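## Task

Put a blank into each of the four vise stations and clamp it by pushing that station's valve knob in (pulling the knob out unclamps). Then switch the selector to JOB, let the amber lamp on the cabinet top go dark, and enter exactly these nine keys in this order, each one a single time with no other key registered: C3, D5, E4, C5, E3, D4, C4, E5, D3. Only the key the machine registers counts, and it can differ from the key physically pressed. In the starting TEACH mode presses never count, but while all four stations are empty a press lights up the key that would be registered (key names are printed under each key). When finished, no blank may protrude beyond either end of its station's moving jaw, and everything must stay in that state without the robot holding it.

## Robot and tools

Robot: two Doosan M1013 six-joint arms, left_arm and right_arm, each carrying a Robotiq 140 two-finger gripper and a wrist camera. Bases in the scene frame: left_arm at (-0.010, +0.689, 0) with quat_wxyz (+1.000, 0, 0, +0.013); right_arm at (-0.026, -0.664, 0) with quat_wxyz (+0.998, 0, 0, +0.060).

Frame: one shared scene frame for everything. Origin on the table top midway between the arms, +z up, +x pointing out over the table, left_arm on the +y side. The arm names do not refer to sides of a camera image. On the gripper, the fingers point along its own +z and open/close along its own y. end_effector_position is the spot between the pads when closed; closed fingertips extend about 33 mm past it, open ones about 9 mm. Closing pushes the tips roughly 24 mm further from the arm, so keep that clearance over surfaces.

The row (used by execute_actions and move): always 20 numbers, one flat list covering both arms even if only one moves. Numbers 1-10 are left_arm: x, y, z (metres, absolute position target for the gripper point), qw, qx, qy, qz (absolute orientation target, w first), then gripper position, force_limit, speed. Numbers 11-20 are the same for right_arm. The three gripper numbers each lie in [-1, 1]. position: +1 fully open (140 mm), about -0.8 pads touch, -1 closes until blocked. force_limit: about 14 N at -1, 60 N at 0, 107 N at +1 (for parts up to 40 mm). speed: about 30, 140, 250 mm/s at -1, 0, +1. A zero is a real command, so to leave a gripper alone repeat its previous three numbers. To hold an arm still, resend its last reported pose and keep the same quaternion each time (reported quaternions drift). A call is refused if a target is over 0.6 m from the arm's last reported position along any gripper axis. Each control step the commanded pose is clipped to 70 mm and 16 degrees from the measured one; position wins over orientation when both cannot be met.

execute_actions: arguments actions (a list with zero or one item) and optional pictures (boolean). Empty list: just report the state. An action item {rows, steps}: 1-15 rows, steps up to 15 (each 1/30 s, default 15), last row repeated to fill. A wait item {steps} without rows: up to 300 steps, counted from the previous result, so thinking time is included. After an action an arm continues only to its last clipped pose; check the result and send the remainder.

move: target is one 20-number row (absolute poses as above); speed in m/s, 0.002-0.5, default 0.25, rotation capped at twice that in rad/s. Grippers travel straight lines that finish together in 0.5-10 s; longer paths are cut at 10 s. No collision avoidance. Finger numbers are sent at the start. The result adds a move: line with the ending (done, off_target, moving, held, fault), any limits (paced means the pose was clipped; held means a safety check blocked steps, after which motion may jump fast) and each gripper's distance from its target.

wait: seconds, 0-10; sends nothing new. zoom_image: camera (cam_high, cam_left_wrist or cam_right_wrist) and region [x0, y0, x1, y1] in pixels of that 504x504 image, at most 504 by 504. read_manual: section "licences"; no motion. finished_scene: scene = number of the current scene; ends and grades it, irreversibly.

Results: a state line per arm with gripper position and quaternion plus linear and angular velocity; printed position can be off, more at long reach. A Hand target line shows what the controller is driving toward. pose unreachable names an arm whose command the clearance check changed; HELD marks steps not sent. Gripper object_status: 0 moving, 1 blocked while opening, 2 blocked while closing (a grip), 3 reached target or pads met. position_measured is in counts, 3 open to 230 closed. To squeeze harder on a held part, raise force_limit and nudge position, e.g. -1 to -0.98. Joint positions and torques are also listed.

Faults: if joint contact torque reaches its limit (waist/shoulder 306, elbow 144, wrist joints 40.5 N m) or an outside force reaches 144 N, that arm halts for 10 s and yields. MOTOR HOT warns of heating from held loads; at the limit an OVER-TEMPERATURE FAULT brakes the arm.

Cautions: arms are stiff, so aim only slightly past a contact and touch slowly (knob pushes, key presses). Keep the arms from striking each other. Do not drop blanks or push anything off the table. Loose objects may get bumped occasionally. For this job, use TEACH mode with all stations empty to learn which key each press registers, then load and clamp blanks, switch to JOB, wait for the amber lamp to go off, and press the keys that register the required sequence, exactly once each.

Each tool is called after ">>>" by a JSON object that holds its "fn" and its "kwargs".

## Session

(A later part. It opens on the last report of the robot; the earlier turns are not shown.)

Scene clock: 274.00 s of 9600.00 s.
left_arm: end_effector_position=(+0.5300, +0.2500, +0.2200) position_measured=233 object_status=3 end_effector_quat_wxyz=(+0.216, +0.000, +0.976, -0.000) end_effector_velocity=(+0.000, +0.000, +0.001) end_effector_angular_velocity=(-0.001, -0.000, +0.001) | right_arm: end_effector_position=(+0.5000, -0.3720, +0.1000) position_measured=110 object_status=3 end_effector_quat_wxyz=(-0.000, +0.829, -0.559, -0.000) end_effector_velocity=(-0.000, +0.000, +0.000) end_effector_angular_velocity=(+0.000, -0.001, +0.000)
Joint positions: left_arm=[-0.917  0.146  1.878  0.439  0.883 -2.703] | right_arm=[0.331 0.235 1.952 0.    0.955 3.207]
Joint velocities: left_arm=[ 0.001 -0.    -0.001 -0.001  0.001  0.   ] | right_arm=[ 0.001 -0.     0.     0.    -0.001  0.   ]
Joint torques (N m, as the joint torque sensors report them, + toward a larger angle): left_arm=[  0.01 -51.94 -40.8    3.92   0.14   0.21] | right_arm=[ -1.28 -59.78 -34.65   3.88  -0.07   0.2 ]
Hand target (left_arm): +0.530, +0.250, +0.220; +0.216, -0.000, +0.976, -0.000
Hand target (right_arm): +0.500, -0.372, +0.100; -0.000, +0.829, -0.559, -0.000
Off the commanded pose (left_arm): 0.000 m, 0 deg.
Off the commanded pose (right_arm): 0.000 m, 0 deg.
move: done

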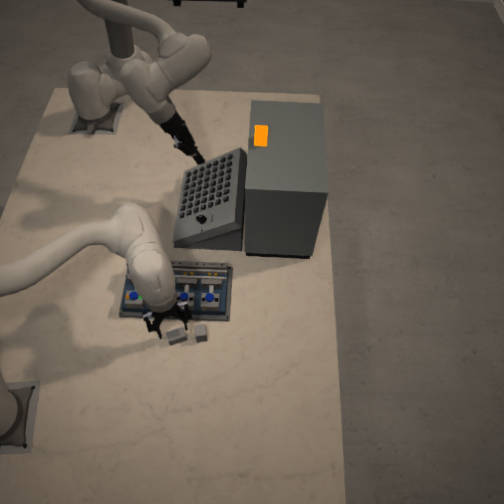

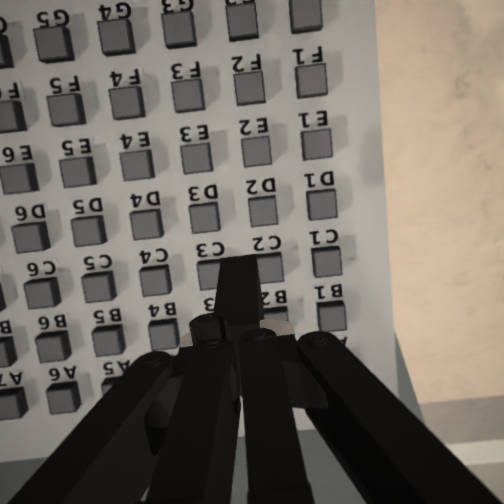

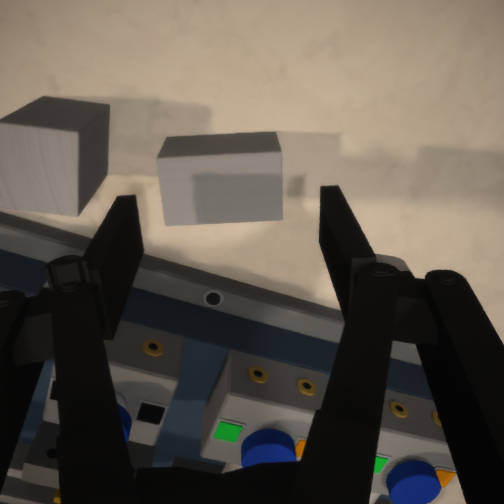

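>>> {"fn": "move", "kwargs": {"target": [0.53,0.25,0.22,0.216,0,0.976,0,-1,0,0,0.505,-0.3715,0.08,0,-0.829,0.559,0,0.1,-0.5,0], "speed": 0.05}}

>>> {"fn": "move", "kwargs": {"target": [0.53,0.25,0.22,0.216,0,0.976,0,-1,0,0,0.505,-0.3715,0.05,0,-0.829,0.559,0,0.1,-0.5,0], "speed": 0.04}}

>>> {"fn": "move", "kwargs": {"target": [0.53,0.25,0.22,0.216,0,0.976,0,-1,0,0,0.505,-0.3715,0.05,0,-0.829,0.559,0,-1,-0.5,-0.5]}}

>>> {"fn": "move", "kwargs": {"target": [0.53,0.25,0.22,0.216,0,0.976,0,-1,0,0,0.505,-0.3715,0.18,0,-0.829,0.559,0,-1,-0.5,-0.5], "speed": 0.15}}

>>> {"fn": "move", "kwargs": {"target": [0.53,0.25,0.22,0.216,0,0.976,0,-1,0,0,0.613,-0.162,0.18,0,-0.7071,0.7071,0,-1,-0.5,-0.5], "speed": 0.2}}

>>> {"fn": "move", "kwargs": {"target": [0.53,0.25,0.22,0.216,0,0.976,0,-1,0,0,0.613,-0.162,0.142,0,-0.7071,0.7071,0,-1,-0.5,-0.5], "speed": 0.05}}

Scene clock: 295.00 s of 9600.00 s.
left_arm: end_effector_position=(+0.5300, +0.2500, +0.2200) position_measured=233 object_status=3 end_effector_quat_wxyz=(+0.216, +0.000, +0.976, -0.000) end_effector_velocity=(-0.000, +0.000, +0.001) end_effector_angular_velocity=(-0.000, -0.000, +0.000) | right_arm: end_effector_position=(+0.5050, -0.3715, +0.0800) position_measured=117 object_status=3 end_effector_quat_wxyz=(-0.000, +0.829, -0.559, -0.000) end_effector_velocity=(-0.000, -0.001, -0.001) end_effector_angular_velocity=(-0.000, +0.001, -0.001)
Joint positions: left_arm=[-0.917  0.146  1.878  0.439  0.883 -2.703] | right_arm=[0.328 0.262 1.96  0.    0.92  3.204]
Joint velocities: left_arm=[ 0.    -0.002  0.    -0.     0.001  0.   ] | right_arm=[-0.001  0.     0.001  0.    -0.001  0.   ]
Joint torques (N m, as the joint torque sensors report them, + toward a larger angle): left_arm=[  0.46 -50.81 -40.62   3.96   0.18   0.17] | right_arm=[ -3.21 -63.5  -33.58   3.83  -0.1    0.03]
Hand target (left_arm): +0.530, +0.250, +0.220; +0.216, +0.000, +0.976, -0.000
Hand target (right_arm): +0.505, -0.371, +0.080; -0.000, +0.829, -0.559, -0.000
Off the commanded pose (left_arm): 0.000 m, 0 deg.
Off the commanded pose (right_arm): 0.000 m, 0 deg.
After step 90, 17.27 s passed at rest.
move: done

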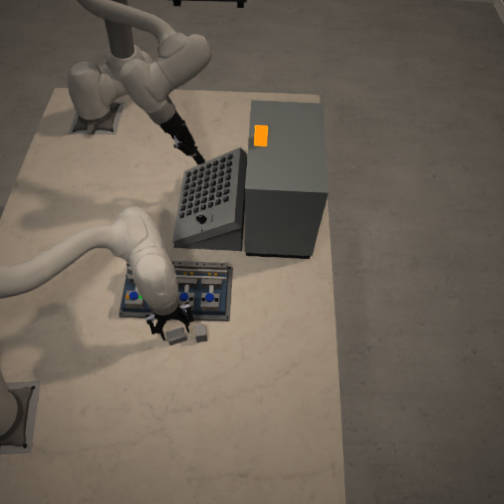

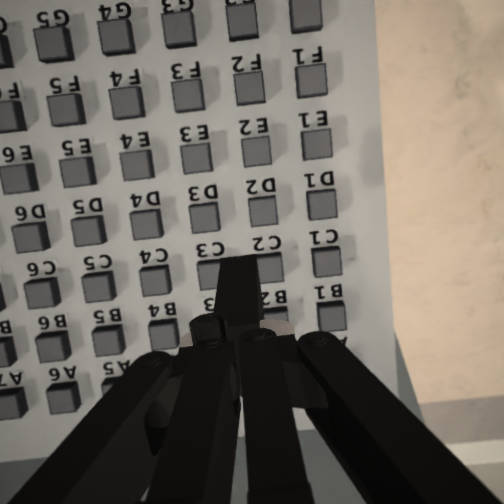

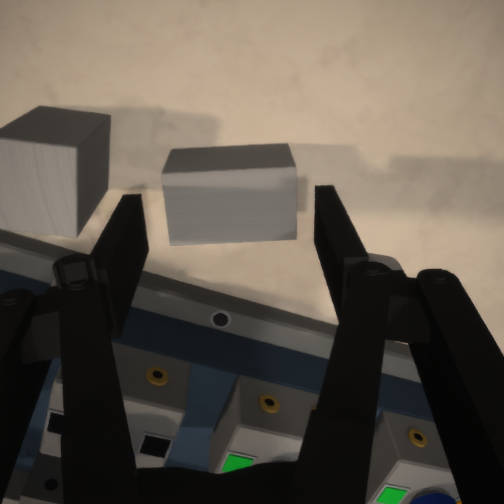

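Scene clock: 296.03 s of 9600.00 s.
left_arm: end_effector_position=(+0.5300, +0.2500, +0.2200) position_measured=233 object_status=3 end_effector_quat_wxyz=(+0.216, +0.000, +0.976, -0.000) end_effector_velocity=(-0.000, +0.000, +0.001) end_effector_angular_velocity=(-0.000, -0.000, +0.000) | right_arm: end_effector_position=(+0.5050, -0.3715, +0.0500) position_measured=117 object_status=3 end_effector_quat_wxyz=(-0.000, +0.829, -0.559, -0.000) end_effector_velocity=(-0.000, -0.000, -0.001) end_effector_angular_velocity=(-0.000, +0.000, -0.000)
Joint positions: left_arm=[-0.917  0.146  1.878  0.439  0.883 -2.703] | right_arm=[0.328 0.295 1.983 0.    0.864 3.204]
Joint velocities: left_arm=[-0.    -0.001 -0.     0.     0.001 -0.   ] | right_arm=[-0.     0.001  0.     0.    -0.001 -0.   ]
Joint torques (N m, as the joint torque sensors report them, + toward a larger angle): left_arm=[  1.03 -51.34 -40.8    3.98  -0.08   0.21] | right_arm=[ -2.74 -64.77 -31.97   3.65  -0.13   0.33]
Hand target (left_arm): +0.530, +0.250, +0.220; +0.216, +0.000, +0.976, -0.000
Hand target (right_arm): +0.505, -0.371, +0.050; -0.000, +0.829, -0.559, -0.000
Off the commanded pose (left_arm): 0.000 m, 0 deg.
Off the commanded pose (right_arm): 0.000 m, 0 deg.
move: done

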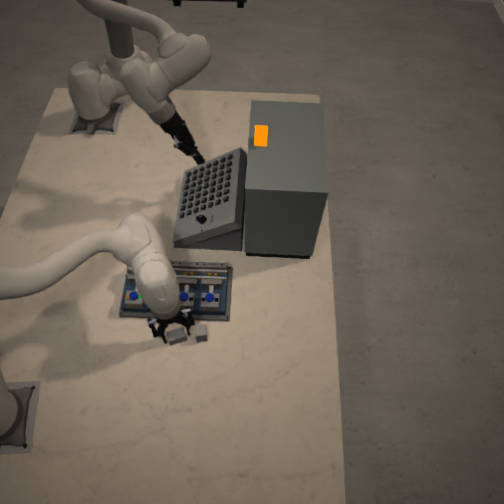

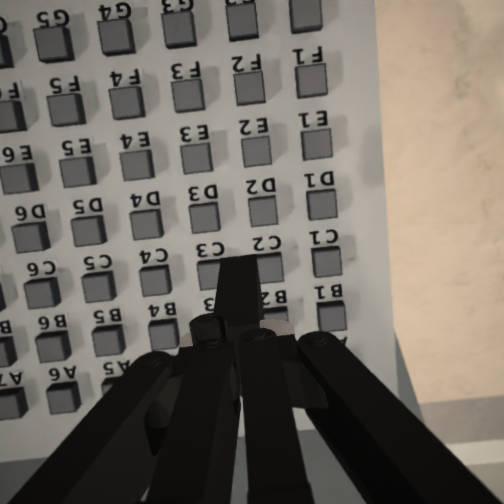

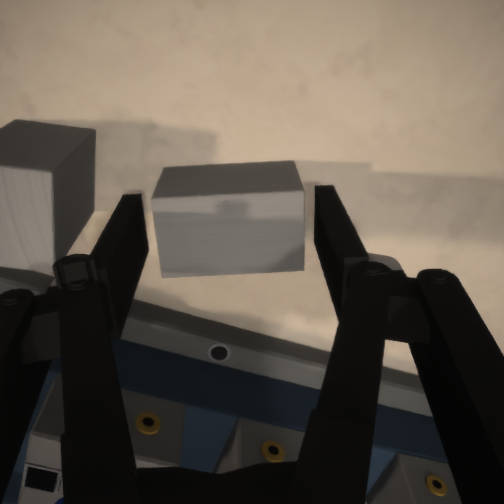

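Scene clock: 296.73 s of 9600.00 s.
left_arm: end_effector_position=(+0.5300, +0.2500, +0.2200) position_measured=233 object_status=3 end_effector_quat_wxyz=(+0.216, +0.000, +0.976, -0.000) end_effector_velocity=(+0.001, +0.000, +0.001) end_effector_angular_velocity=(+0.000, -0.002, -0.000) | right_arm: end_effector_position=(+0.5050, -0.3715, +0.0500) position_measured=142 object_status=2 end_effector_quat_wxyz=(-0.000, +0.829, -0.559, -0.000) end_effector_velocity=(+0.001, -0.002, -0.000) end_effector_angular_velocity=(-0.000, +0.000, -0.003)
Joint positions: left_arm=[-0.917  0.146  1.878  0.439  0.883 -2.703] | right_arm=[0.328 0.295 1.983 0.    0.864 3.204]
Joint velocities: left_arm=[ 0.    -0.    -0.001  0.002 -0.    -0.   ] | right_arm=[-0.003 -0.     0.001 -0.    -0.     0.   ]
Joint torques (N m, as the joint torque sensors report them, + toward a larger angle): left_arm=[  1.34 -51.97 -40.4    3.98   0.14   0.18] | right_arm=[ -3.15 -55.54 -25.63   3.4    0.17   0.46]
Hand target (left_arm): +0.530, +0.250, +0.220; +0.216, +0.000, +0.976, -0.000
Hand target (right_arm): +0.505, -0.371, +0.050; -0.000, +0.829, -0.559, -0.000
Off the commanded pose (left_arm): 0.000 m, 0 deg.
Off the commanded pose (right_arm): 0.000 m, 0 deg.
move: done

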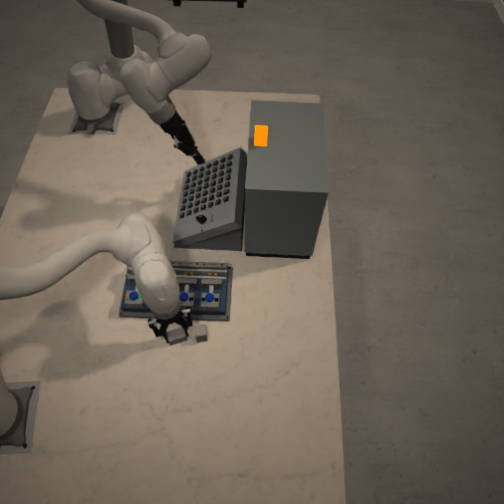

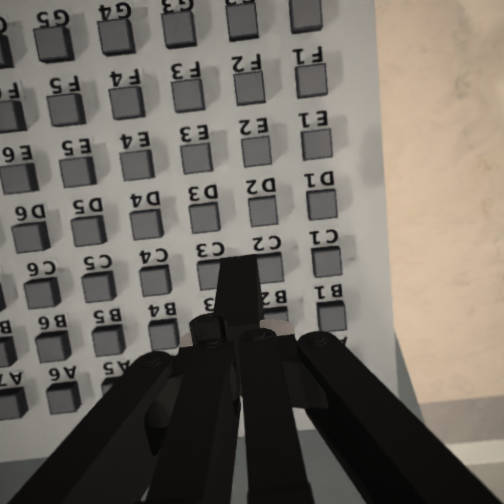

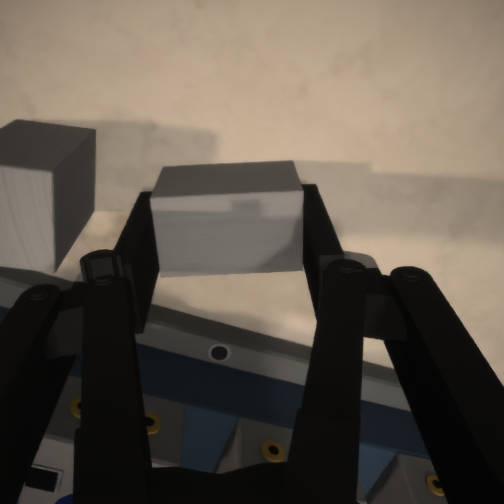

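Scene clock: 297.93 s of 9600.00 s.
left_arm: end_effector_position=(+0.5300, +0.2500, +0.2200) position_measured=233 object_status=3 end_effector_quat_wxyz=(+0.216, +0.000, +0.976, -0.000) end_effector_velocity=(+0.000, +0.000, +0.001) end_effector_angular_velocity=(+0.000, +0.000, +0.001) | right_arm: end_effector_position=(+0.5049, -0.3716, +0.1800) position_measured=142 object_status=2 end_effector_quat_wxyz=(+0.000, +0.829, -0.559, +0.000) end_effector_velocity=(+0.001, -0.000, +0.001) end_effector_angular_velocity=(+0.001, -0.001, -0.000)
Joint positions: left_arm=[-0.917  0.146  1.878  0.439  0.883 -2.703] | right_arm=[ 0.328  0.171  1.865 -0.     1.105  3.205]
Joint velocities: left_arm=[ 0.     0.    -0.001 -0.     0.002 -0.   ] | right_arm=[-0.001 -0.001 -0.002 -0.     0.001 -0.   ]
Joint torques (N m, as the joint torque sensors report them, + toward a larger angle): left_arm=[ -0.36 -51.99 -40.9    3.92   0.16   0.24] | right_arm=[ -1.37 -59.   -38.09   4.37  -0.11   0.15]
Hand target (left_arm): +0.530, +0.250, +0.220; +0.216, +0.000, +0.976, -0.000
Hand target (right_arm): +0.505, -0.372, +0.180; +0.000, +0.829, -0.559, +0.000
Off the commanded pose (left_arm): 0.000 m, 0 deg.
Off the commanded pose (right_arm): 0.000 m, 0 deg.
move: done

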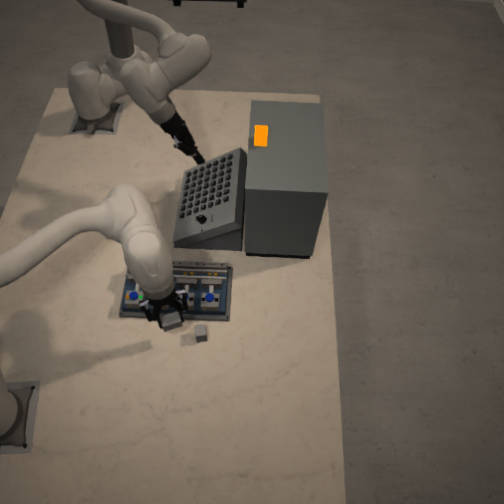

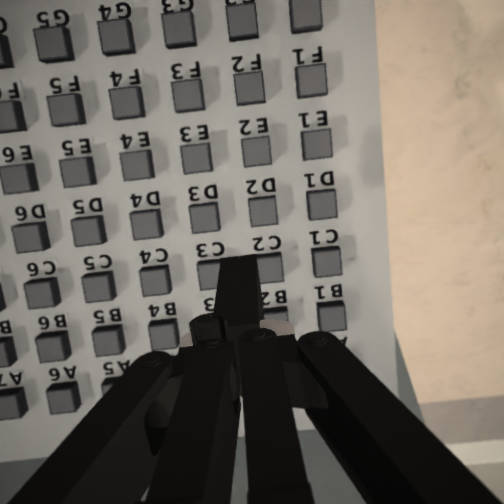

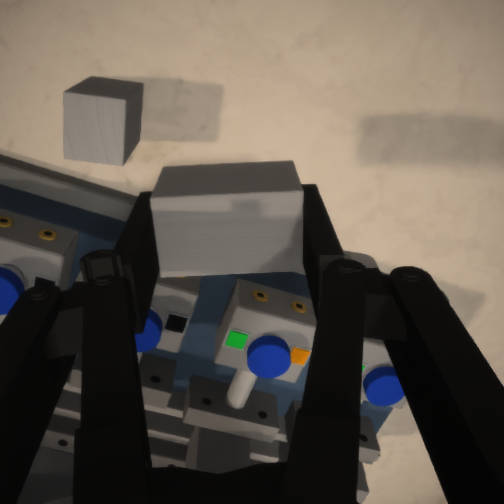

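Scene clock: 299.50 s of 9600.00 s.
left_arm: end_effector_position=(+0.5300, +0.2500, +0.2200) position_measured=233 object_status=3 end_effector_quat_wxyz=(+0.216, +0.000, +0.976, -0.000) end_effector_velocity=(+0.001, +0.001, -0.000) end_effector_angular_velocity=(+0.000, -0.001, +0.001) | right_arm: end_effector_position=(+0.6134, -0.1622, +0.1802) position_measured=142 object_status=2 end_effector_quat_wxyz=(+0.000, -0.707, +0.707, -0.000) end_effector_velocity=(+0.001, -0.001, -0.000) end_effector_angular_velocity=(-0.000, +0.000, -0.002)
Joint positions: left_arm=[-0.917  0.146  1.878  0.439  0.883 -2.703] | right_arm=[ 0.504  0.48   1.438 -0.     1.224  3.765]
Joint velocities: left_arm=[ 0.002  0.001  0.     0.001 -0.002  0.   ] | right_arm=[-0.001  0.001 -0.001 -0.     0.001  0.001]
Joint torques (N m, as the joint torque sensors report them, + toward a larger angle): left_arm=[  0.63 -51.83 -40.32   3.94   0.1    0.15] | right_arm=[ -2.75 -90.01 -41.75   4.59  -0.11   0.08]
Hand target (left_arm): +0.530, +0.250, +0.220; +0.216, +0.000, +0.976, -0.000
Hand target (right_arm): +0.613, -0.162, +0.180; -0.000, +0.707, -0.707, +0.000
Off the commanded pose (left_arm): 0.000 m, 0 deg.
Off the commanded pose (right_arm): 0.001 m, 0 deg.
move: done

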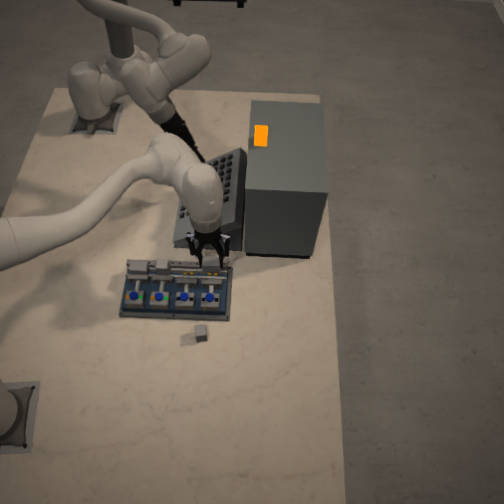

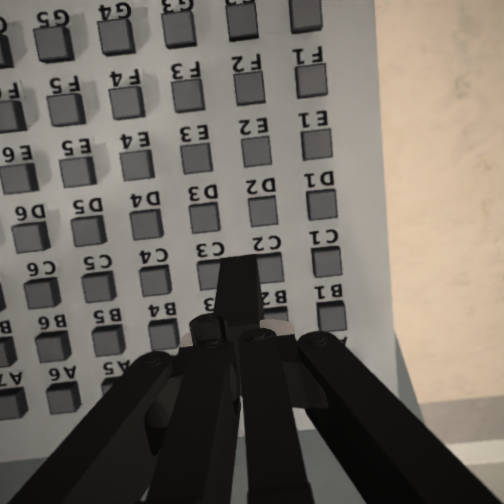

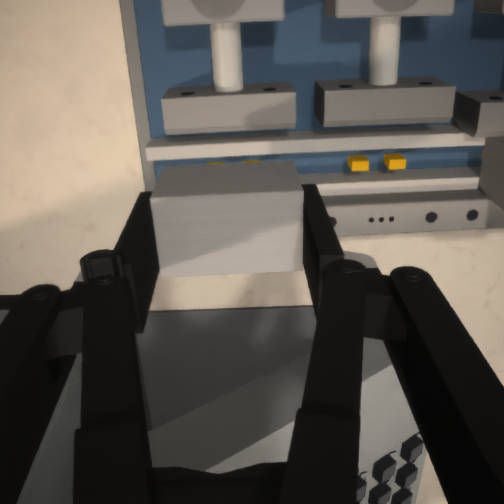

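Scene clock: 300.53 s of 9600.00 s.
left_arm: end_effector_position=(+0.5300, +0.2500, +0.2200) position_measured=233 object_status=3 end_effector_quat_wxyz=(+0.216, +0.000, +0.976, -0.000) end_effector_velocity=(+0.001, -0.001, +0.001) end_effector_angular_velocity=(-0.002, -0.001, +0.001) | right_arm: end_effector_position=(+0.6130, -0.1620, +0.1420) position_measured=142 object_status=2 end_effector_quat_wxyz=(+0.000, -0.707, +0.707, +0.000) end_effector_velocity=(+0.001, -0.001, -0.001) end_effector_angular_velocity=(-0.000, +0.001, -0.001)
Joint positions: left_arm=[-0.917  0.146  1.878  0.439  0.883 -2.703] | right_arm=[0.505 0.502 1.475 0.    1.164 3.765]
Joint velocities: left_arm=[ 0.     0.    -0.002 -0.    -0.    -0.001] | right_arm=[-0.002  0.001  0.001 -0.    -0.001 -0.   ]
Joint torques (N m, as the joint torque sensors report them, + toward a larger angle): left_arm=[  1.22 -51.54 -40.54   3.92   0.2    0.09] | right_arm=[ -3.33 -92.15 -39.78   4.52  -0.18   0.13]
Hand target (left_arm): +0.530, +0.250, +0.220; +0.216, +0.000, +0.976, -0.000
Hand target (right_arm): +0.613, -0.162, +0.142; -0.000, +0.707, -0.707, -0.000
Off the commanded pose (left_arm): 0.000 m, 0 deg.
Off the commanded pose (right_arm): 0.000 m, 0 deg.
move: done

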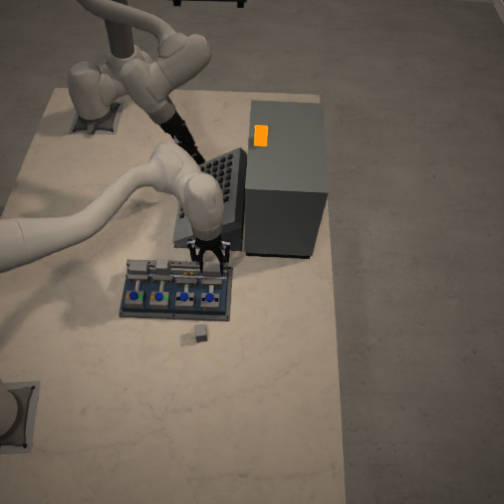

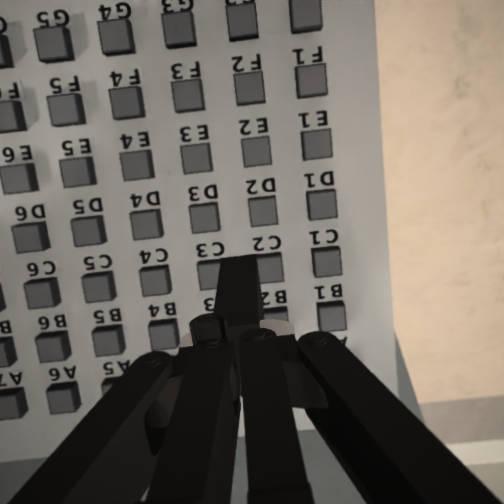

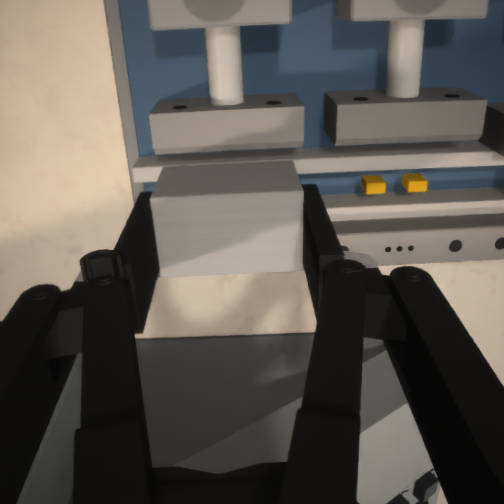

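>>> {"fn": "move", "kwargs": {"target": [0.53,0.25,0.22,0.216,0,0.976,0,-1,0,0,0.613,-0.161,0.122,0,-0.7071,0.7071,0,-1,-0.5,-0.5], "speed": 0.015}}

>>> {"fn": "move", "kwargs": {"target": [0.53,0.25,0.22,0.216,0,0.976,0,-1,0,0,0.613,-0.161,0.122,0,-0.7071,0.7071,0,0.1,-0.5,-0.5]}}

>>> {"fn": "move", "kwargs": {"target": [0.53,0.25,0.22,0.216,0,0.976,0,-1,0,0,0.613,-0.161,0.165,0,-0.7071,0.7071,0,0.1,-0.5,-0.5], "speed": 0.1}}

>>> {"fn": "move", "kwargs": {"target": [0.53,0.25,0.22,0.216,0,0.976,0,-1,0,0,0.613,-0.263,0.157,0,-0.7071,0.7071,0,-1,-0.5,0], "speed": 0.12}}

>>> {"fn": "move", "kwargs": {"target": [0.53,0.25,0.22,0.216,0,0.976,0,-1,0,0,0.613,-0.263,0.137,0,-0.7071,0.7071,0,-1,-0.5,0], "speed": 0.015}}

>>> {"fn": "move", "kwargs": {"target": [0.53,0.25,0.22,0.216,0,0.976,0,-1,0,0,0.613,-0.263,0.165,0,-0.7071,0.7071,0,-1,-0.5,0], "speed": 0.05}}

>>> {"fn": "move", "kwargs": {"target": [0.53,0.25,0.22,0.216,0,0.976,0,-1,0,0,0.586,-0.362,0.15,0,-0.105,0.995,0,-0.1,-0.5,0], "speed": 0.3}}

>>> {"fn": "move", "kwargs": {"target": [0.53,0.25,0.22,0.216,0,0.976,0,-1,0,0,0.586,-0.362,0.102,0,-0.105,0.995,0,-0.1,-0.5,0], "speed": 0.08}}

Scene clock: 320.70 s of 9600.00 s.
left_arm: end_effector_position=(+0.5300, +0.2500, +0.2200) position_measured=233 object_status=3 end_effector_quat_wxyz=(+0.216, +0.000, +0.976, -0.000) end_effector_velocity=(-0.001, -0.001, +0.000) end_effector_angular_velocity=(-0.002, -0.000, -0.002) | right_arm: end_effector_position=(+0.6130, -0.1610, +0.1220) position_measured=142 object_status=2 end_effector_quat_wxyz=(+0.000, -0.707, +0.707, +0.000) end_effector_velocity=(+0.001, -0.001, -0.001) end_effector_angular_velocity=(-0.000, +0.000, -0.001)
Joint positions: left_arm=[-0.917  0.146  1.878  0.439  0.883 -2.703] | right_arm=[0.506 0.517 1.492 0.    1.133 3.766]
Joint velocities: left_arm=[-0.002 -0.001  0.    -0.001 -0.001 -0.   ] | right_arm=[-0.001  0.     0.001 -0.    -0.001 -0.   ]
Joint torques (N m, as the joint torque sensors report them, + toward a larger angle): left_arm=[  0.32 -51.47 -40.69   3.86   0.06   0.27] | right_arm=[ -1.85 -92.25 -38.93   4.38  -0.38   0.16]
Hand target (left_arm): +0.530, +0.250, +0.220; +0.216, +0.000, +0.976, -0.000
Hand target (right_arm): +0.613, -0.161, +0.122; -0.000, +0.707, -0.707, -0.000
Off the commanded pose (left_arm): 0.000 m, 0 deg.
Off the commanded pose (right_arm): 0.000 m, 0 deg.
After step 90, 15.60 s passed at rest.
move: done

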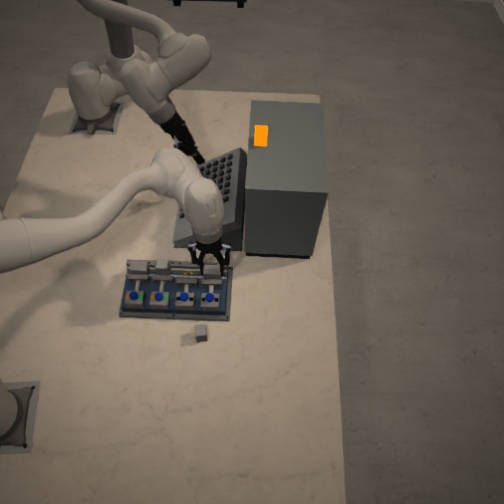

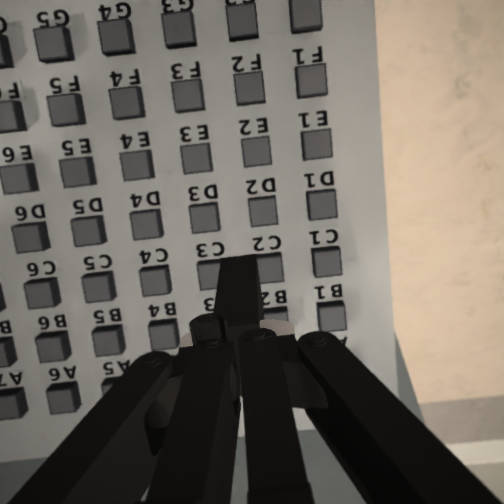

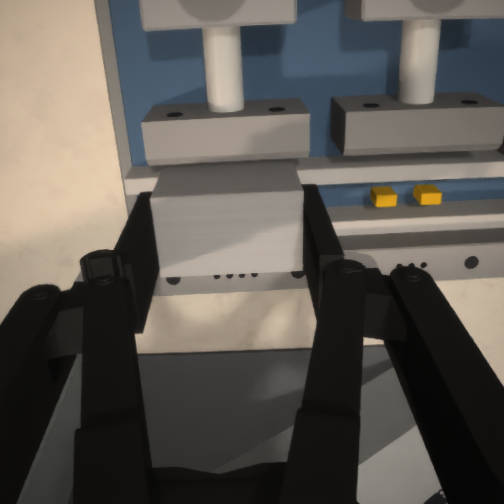

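Scene clock: 321.40 s of 9600.00 s.
left_arm: end_effector_position=(+0.5300, +0.2500, +0.2200) position_measured=233 object_status=3 end_effector_quat_wxyz=(+0.216, +0.000, +0.976, -0.000) end_effector_velocity=(+0.001, +0.000, +0.000) end_effector_angular_velocity=(-0.000, -0.001, +0.000) | right_arm: end_effector_position=(+0.6130, -0.1610, +0.1220) position_measured=117 object_status=3 end_effector_quat_wxyz=(-0.000, -0.707, +0.707, +0.000) end_effector_velocity=(-0.000, -0.001, -0.000) end_effector_angular_velocity=(-0.000, +0.001, -0.001)
Joint positions: left_arm=[-0.917  0.146  1.878  0.439  0.883 -2.703] | right_arm=[0.506 0.517 1.492 0.    1.133 3.766]
Joint velocities: left_arm=[ 0.001  0.    -0.     0.001 -0.001 -0.   ] | right_arm=[-0.    -0.     0.001  0.     0.     0.   ]
Joint torques (N m, as the joint torque sensors report them, + toward a larger angle): left_arm=[  0.63 -53.12 -40.91   3.92   0.09   0.16] | right_arm=[ -1.53 -90.7  -37.97   4.2   -0.09   0.31]
Hand target (left_arm): +0.530, +0.250, +0.220; +0.216, +0.000, +0.976, -0.000
Hand target (right_arm): +0.613, -0.161, +0.122; +0.000, +0.707, -0.707, -0.000
Off the commanded pose (left_arm): 0.000 m, 0 deg.
Off the commanded pose (right_arm): 0.000 m, 0 deg.
move: done

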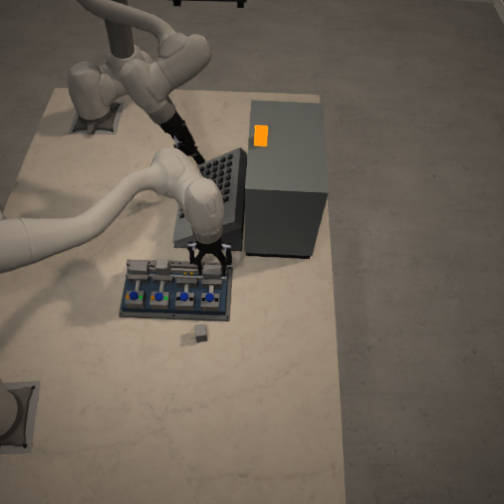

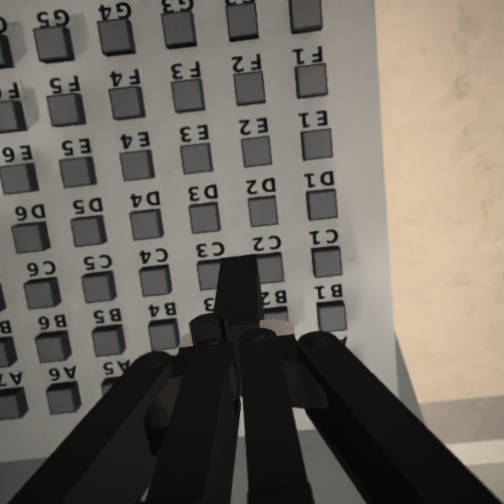

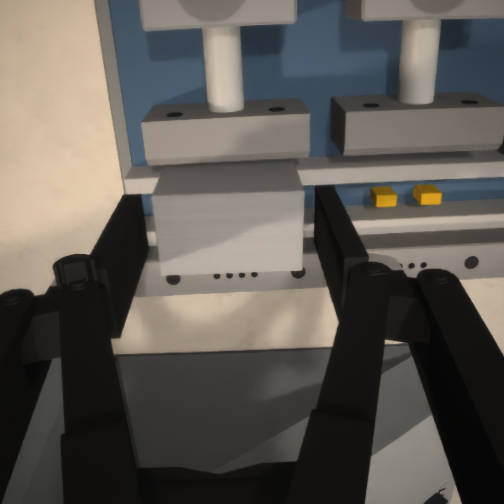

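Scene clock: 322.17 s of 9600.00 s.
left_arm: end_effector_position=(+0.5300, +0.2500, +0.2200) position_measured=233 object_status=3 end_effector_quat_wxyz=(+0.216, +0.000, +0.976, -0.000) end_effector_velocity=(+0.000, +0.000, +0.000) end_effector_angular_velocity=(+0.000, -0.000, +0.001) | right_arm: end_effector_position=(+0.6130, -0.1610, +0.1650) position_measured=117 object_status=3 end_effector_quat_wxyz=(-0.000, -0.707, +0.707, -0.000) end_effector_velocity=(+0.001, -0.000, +0.001) end_effector_angular_velocity=(+0.000, -0.001, -0.001)
Joint positions: left_arm=[-0.917  0.146  1.878  0.439  0.883 -2.703] | right_arm=[ 0.506  0.489  1.452 -0.     1.2    3.767]
Joint velocities: left_arm=[ 0.001  0.    -0.001  0.     0.     0.   ] | right_arm=[-0.001 -0.001 -0.001 -0.     0.001  0.   ]
Joint torques (N m, as the joint torque sensors report them, + toward a larger angle): left_arm=[  0.81 -51.87 -40.75   3.87   0.03   0.14] | right_arm=[ -2.15 -89.38 -39.09   4.44  -0.11   0.25]
Hand target (left_arm): +0.530, +0.250, +0.220; +0.216, +0.000, +0.976, -0.000
Hand target (right_arm): +0.613, -0.161, +0.165; +0.000, +0.707, -0.707, +0.000
Off the commanded pose (left_arm): 0.000 m, 0 deg.
Off the commanded pose (right_arm): 0.000 m, 0 deg.
move: done

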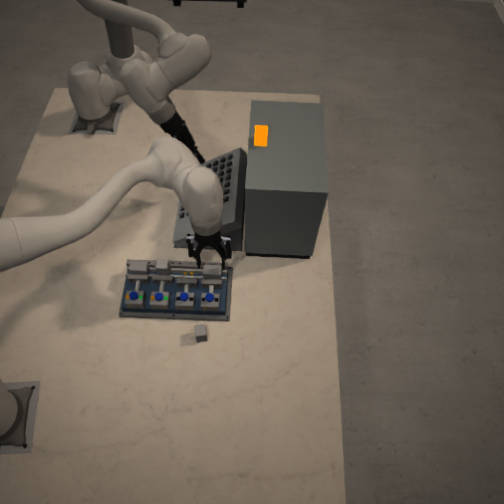

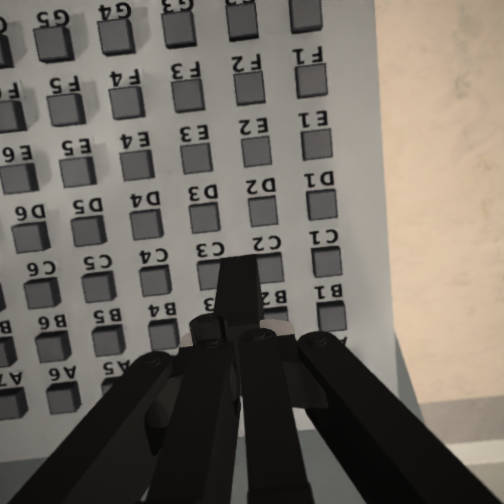

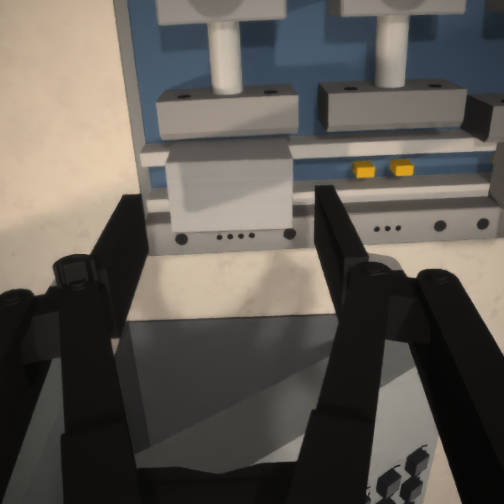

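Scene clock: 323.37 s of 9600.00 s.
left_arm: end_effector_position=(+0.5300, +0.2500, +0.2200) position_measured=233 object_status=3 end_effector_quat_wxyz=(+0.216, +0.000, +0.976, -0.000) end_effector_velocity=(-0.000, -0.001, -0.001) end_effector_angular_velocity=(+0.000, +0.001, -0.001) | right_arm: end_effector_position=(+0.6128, -0.2630, +0.1570) position_measured=232 object_status=3 end_effector_quat_wxyz=(-0.000, -0.707, +0.707, +0.000) end_effector_velocity=(+0.000, -0.001, -0.000) end_effector_angular_velocity=(+0.000, +0.000, -0.001)
Joint positions: left_arm=[-0.917  0.146  1.878  0.439  0.883 -2.703] | right_arm=[ 0.396  0.406  1.593 -0.     1.142  3.657]
Joint velocities: left_arm=[-0.001  0.001 -0.    -0.    -0.     0.001] | right_arm=[-0.001 -0.     0.001  0.    -0.    -0.   ]
Joint torques (N m, as the joint torque sensors report them, + toward a larger angle): left_arm=[  0.39 -52.69 -40.88   3.86   0.12   0.15] | right_arm=[ -0.56 -80.48 -37.63   4.2   -0.09   0.34]
Hand target (left_arm): +0.530, +0.250, +0.220; +0.216, +0.000, +0.976, -0.000
Hand target (right_arm): +0.613, -0.263, +0.157; +0.000, +0.707, -0.707, -0.000
Off the commanded pose (left_arm): 0.000 m, 0 deg.
Off the commanded pose (right_arm): 0.000 m, 0 deg.
move: done

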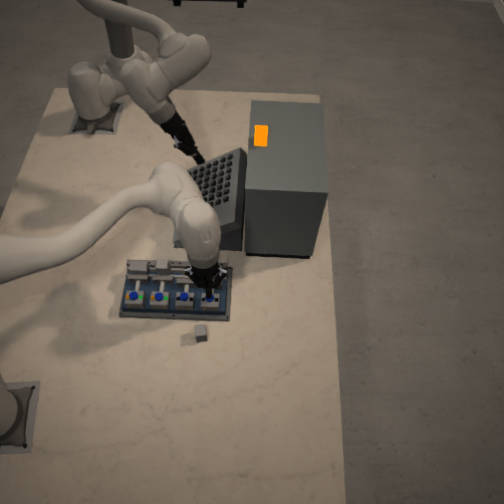

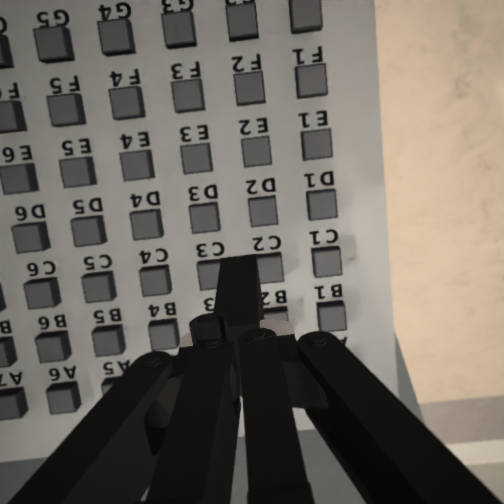

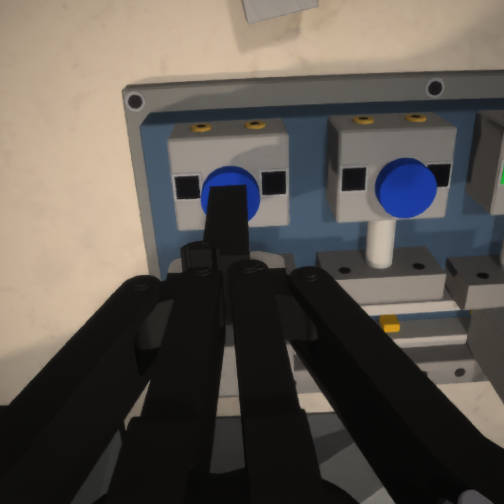

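Scene clock: 324.93 s of 9600.00 s.
left_arm: end_effector_position=(+0.5300, +0.2500, +0.2200) position_measured=233 object_status=3 end_effector_quat_wxyz=(+0.216, +0.000, +0.976, -0.000) end_effector_velocity=(+0.000, +0.000, -0.000) end_effector_angular_velocity=(+0.001, +0.000, +0.001) | right_arm: end_effector_position=(+0.6130, -0.2630, +0.1370) position_measured=232 object_status=3 end_effector_quat_wxyz=(-0.000, -0.707, +0.707, +0.000) end_effector_velocity=(-0.001, +0.002, -0.001) end_effector_angular_velocity=(-0.000, +0.000, +0.003)
Joint positions: left_arm=[-0.917  0.146  1.878  0.439  0.883 -2.703] | right_arm=[0.396 0.42  1.612 0.    1.109 3.657]
Joint velocities: left_arm=[ 0.001  0.    -0.     0.     0.001  0.   ] | right_arm=[ 0.003  0.     0.001 -0.    -0.001 -0.   ]
Joint torques (N m, as the joint torque sensors report them, + toward a larger angle): left_arm=[  0.5  -52.87 -40.9    3.83   0.14   0.26] | right_arm=[ -2.9  -75.5  -35.54   3.83  -1.02   0.32]
Hand target (left_arm): +0.530, +0.250, +0.220; +0.216, +0.000, +0.976, -0.000
Hand target (right_arm): +0.613, -0.263, +0.137; -0.000, +0.707, -0.707, -0.000
Off the commanded pose (left_arm): 0.000 m, 0 deg.
Off the commanded pose (right_arm): 0.000 m, 0 deg.
move: done

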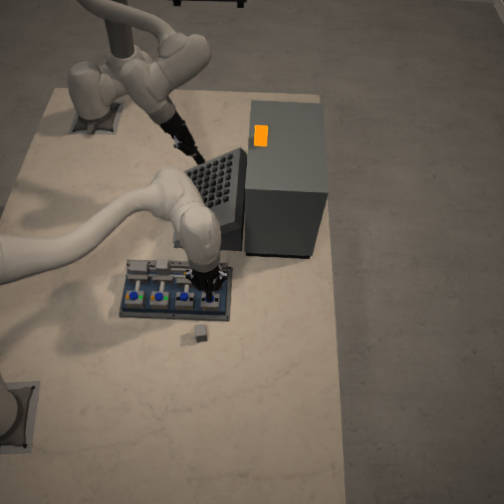

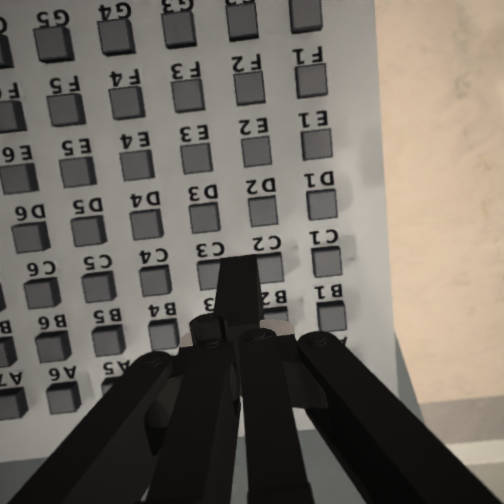

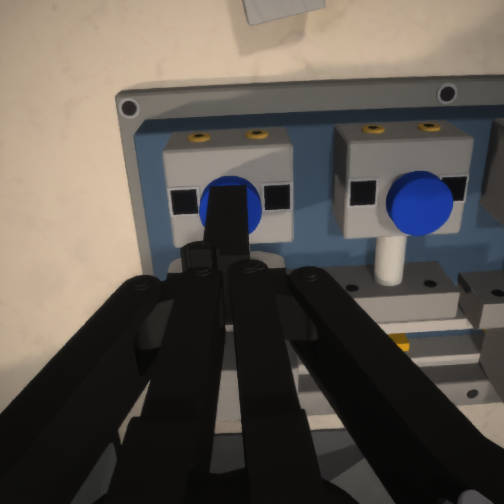

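Scene clock: 325.77 s of 9600.00 s.
left_arm: end_effector_position=(+0.5300, +0.2500, +0.2200) position_measured=233 object_status=3 end_effector_quat_wxyz=(+0.216, +0.000, +0.976, -0.000) end_effector_velocity=(+0.001, +0.000, +0.001) end_effector_angular_velocity=(-0.000, -0.002, -0.001) | right_arm: end_effector_position=(+0.6130, -0.2630, +0.1650) position_measured=232 object_status=3 end_effector_quat_wxyz=(-0.000, -0.707, +0.707, -0.000) end_effector_velocity=(+0.000, -0.000, +0.000) end_effector_angular_velocity=(-0.000, +0.000, -0.001)
Joint positions: left_arm=[-0.917  0.146  1.878  0.439  0.883 -2.703] | right_arm=[ 0.396  0.401  1.585 -0.     1.155  3.657]
Joint velocities: left_arm=[ 0.    -0.    -0.     0.002 -0.001  0.   ] | right_arm=[-0.001  0.    -0.001 -0.     0.001  0.   ]
Joint torques (N m, as the joint torque sensors report them, + toward a larger angle): left_arm=[  0.97 -51.89 -40.58   3.89   0.13   0.14] | right_arm=[ -2.13 -80.78 -38.23   4.31  -0.15   0.25]
Hand target (left_arm): +0.530, +0.250, +0.220; +0.216, -0.000, +0.976, -0.000
Hand target (right_arm): +0.613, -0.263, +0.165; +0.000, +0.707, -0.707, +0.000
Off the commanded pose (left_arm): 0.000 m, 0 deg.
Off the commanded pose (right_arm): 0.000 m, 0 deg.
move: done

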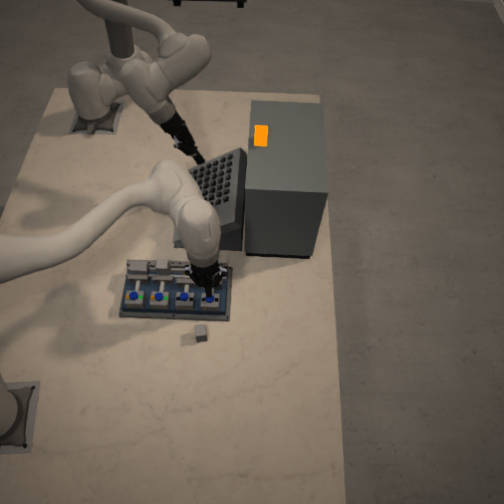

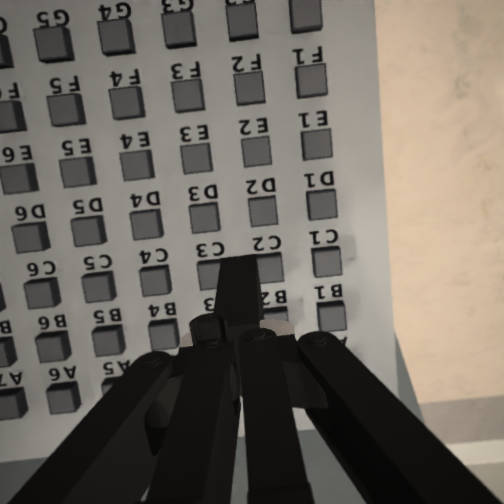

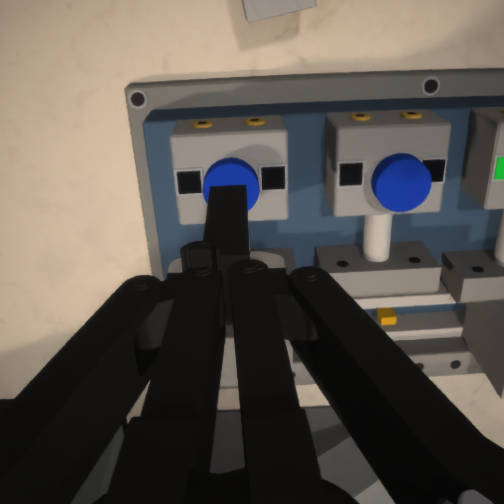

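Scene clock: 328.43 s of 9600.00 s.
left_arm: end_effector_position=(+0.5300, +0.2500, +0.2200) position_measured=233 object_status=3 end_effector_quat_wxyz=(+0.216, -0.000, +0.976, -0.000) end_effector_velocity=(+0.000, +0.000, -0.001) end_effector_angular_velocity=(-0.000, +0.001, +0.000) | right_arm: end_effector_position=(+0.5858, -0.3619, +0.1499) position_measured=141 object_status=3 end_effector_quat_wxyz=(-0.000, -0.105, +0.994, -0.000) end_effector_velocity=(-0.000, +0.000, -0.000) end_effector_angular_velocity=(-0.000, +0.000, -0.001)
Joint positions: left_arm=[-0.917  0.146  1.878  0.439  0.883 -2.703] | right_arm=[0.289 0.307 1.75  0.    1.085 4.91 ]
Joint velocities: left_arm=[ 0.     0.001  0.    -0.001 -0.     0.   ] | right_arm=[ 0.    -0.     0.001 -0.    -0.     0.002]
Joint torques (N m, as the joint torque sensors report them, + toward a larger angle): left_arm=[  0.98 -52.12 -41.06   3.92   0.13   0.14] | right_arm=[ -2.12 -70.25 -36.63   4.19  -0.01   0.01]
Hand target (left_arm): +0.530, +0.250, +0.220; +0.216, +0.000, +0.976, -0.000
Hand target (right_arm): +0.586, -0.362, +0.150; -0.000, -0.105, +0.994, -0.000
Off the commanded pose (left_arm): 0.000 m, 0 deg.
Off the commanded pose (right_arm): 0.000 m, 0 deg.
move: done

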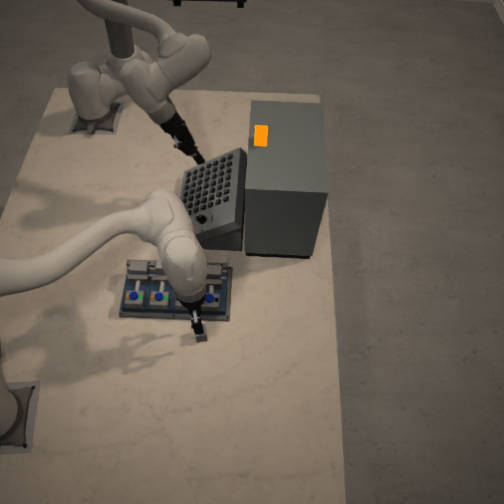

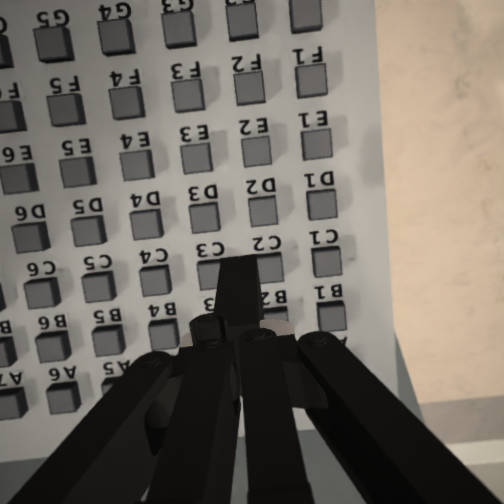

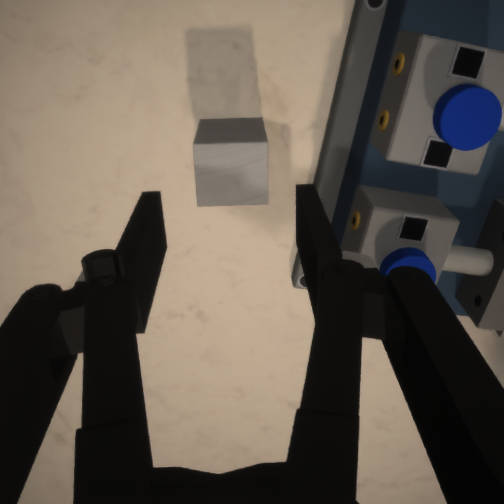

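Scene clock: 329.33 s of 9600.00 s.
left_arm: end_effector_position=(+0.5300, +0.2500, +0.2200) position_measured=233 object_status=3 end_effector_quat_wxyz=(+0.216, +0.000, +0.976, -0.000) end_effector_velocity=(-0.000, +0.001, -0.001) end_effector_angular_velocity=(+0.003, +0.001, +0.001) | right_arm: end_effector_position=(+0.5861, -0.3620, +0.1020) position_measured=141 object_status=3 end_effector_quat_wxyz=(+0.000, -0.105, +0.994, +0.000) end_effector_velocity=(+0.000, +0.000, -0.000) end_effector_angular_velocity=(-0.000, -0.000, +0.000)
Joint positions: left_arm=[-0.917  0.146  1.878  0.439  0.883 -2.703] | right_arm=[0.289 0.346 1.793 0.    1.002 4.91 ]
Joint velocities: left_arm=[ 0.     0.001  0.001  0.001  0.001 -0.   ] | right_arm=[ 0.     0.    -0.    -0.    -0.001  0.001]
Joint torques (N m, as the joint torque sensors report them, + toward a larger angle): left_arm=[  0.72 -51.7  -40.59   3.99   0.     0.23] | right_arm=[ -0.81 -70.14 -35.29   4.16  -0.25   0.32]
Hand target (left_arm): +0.530, +0.250, +0.220; +0.216, +0.000, +0.976, -0.000
Hand target (right_arm): +0.586, -0.362, +0.102; -0.000, -0.105, +0.994, +0.000
Off the commanded pose (left_arm): 0.000 m, 0 deg.
Off the commanded pose (right_arm): 0.000 m, 0 deg.
move: done

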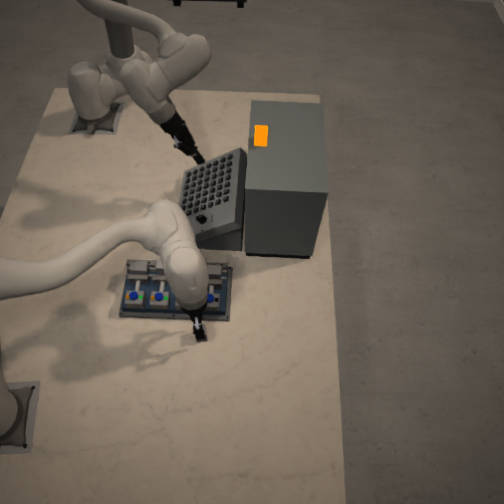

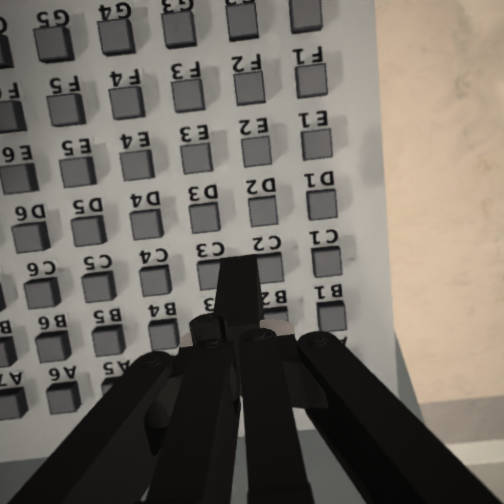

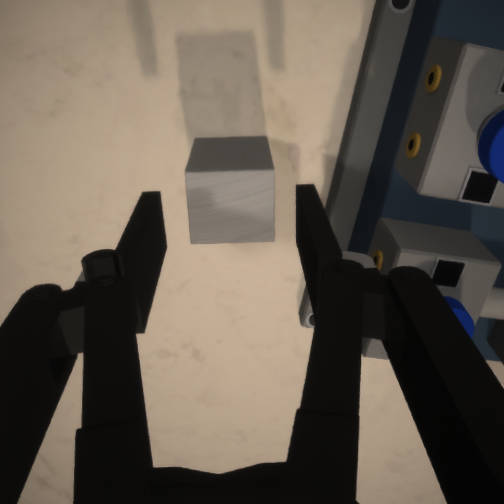

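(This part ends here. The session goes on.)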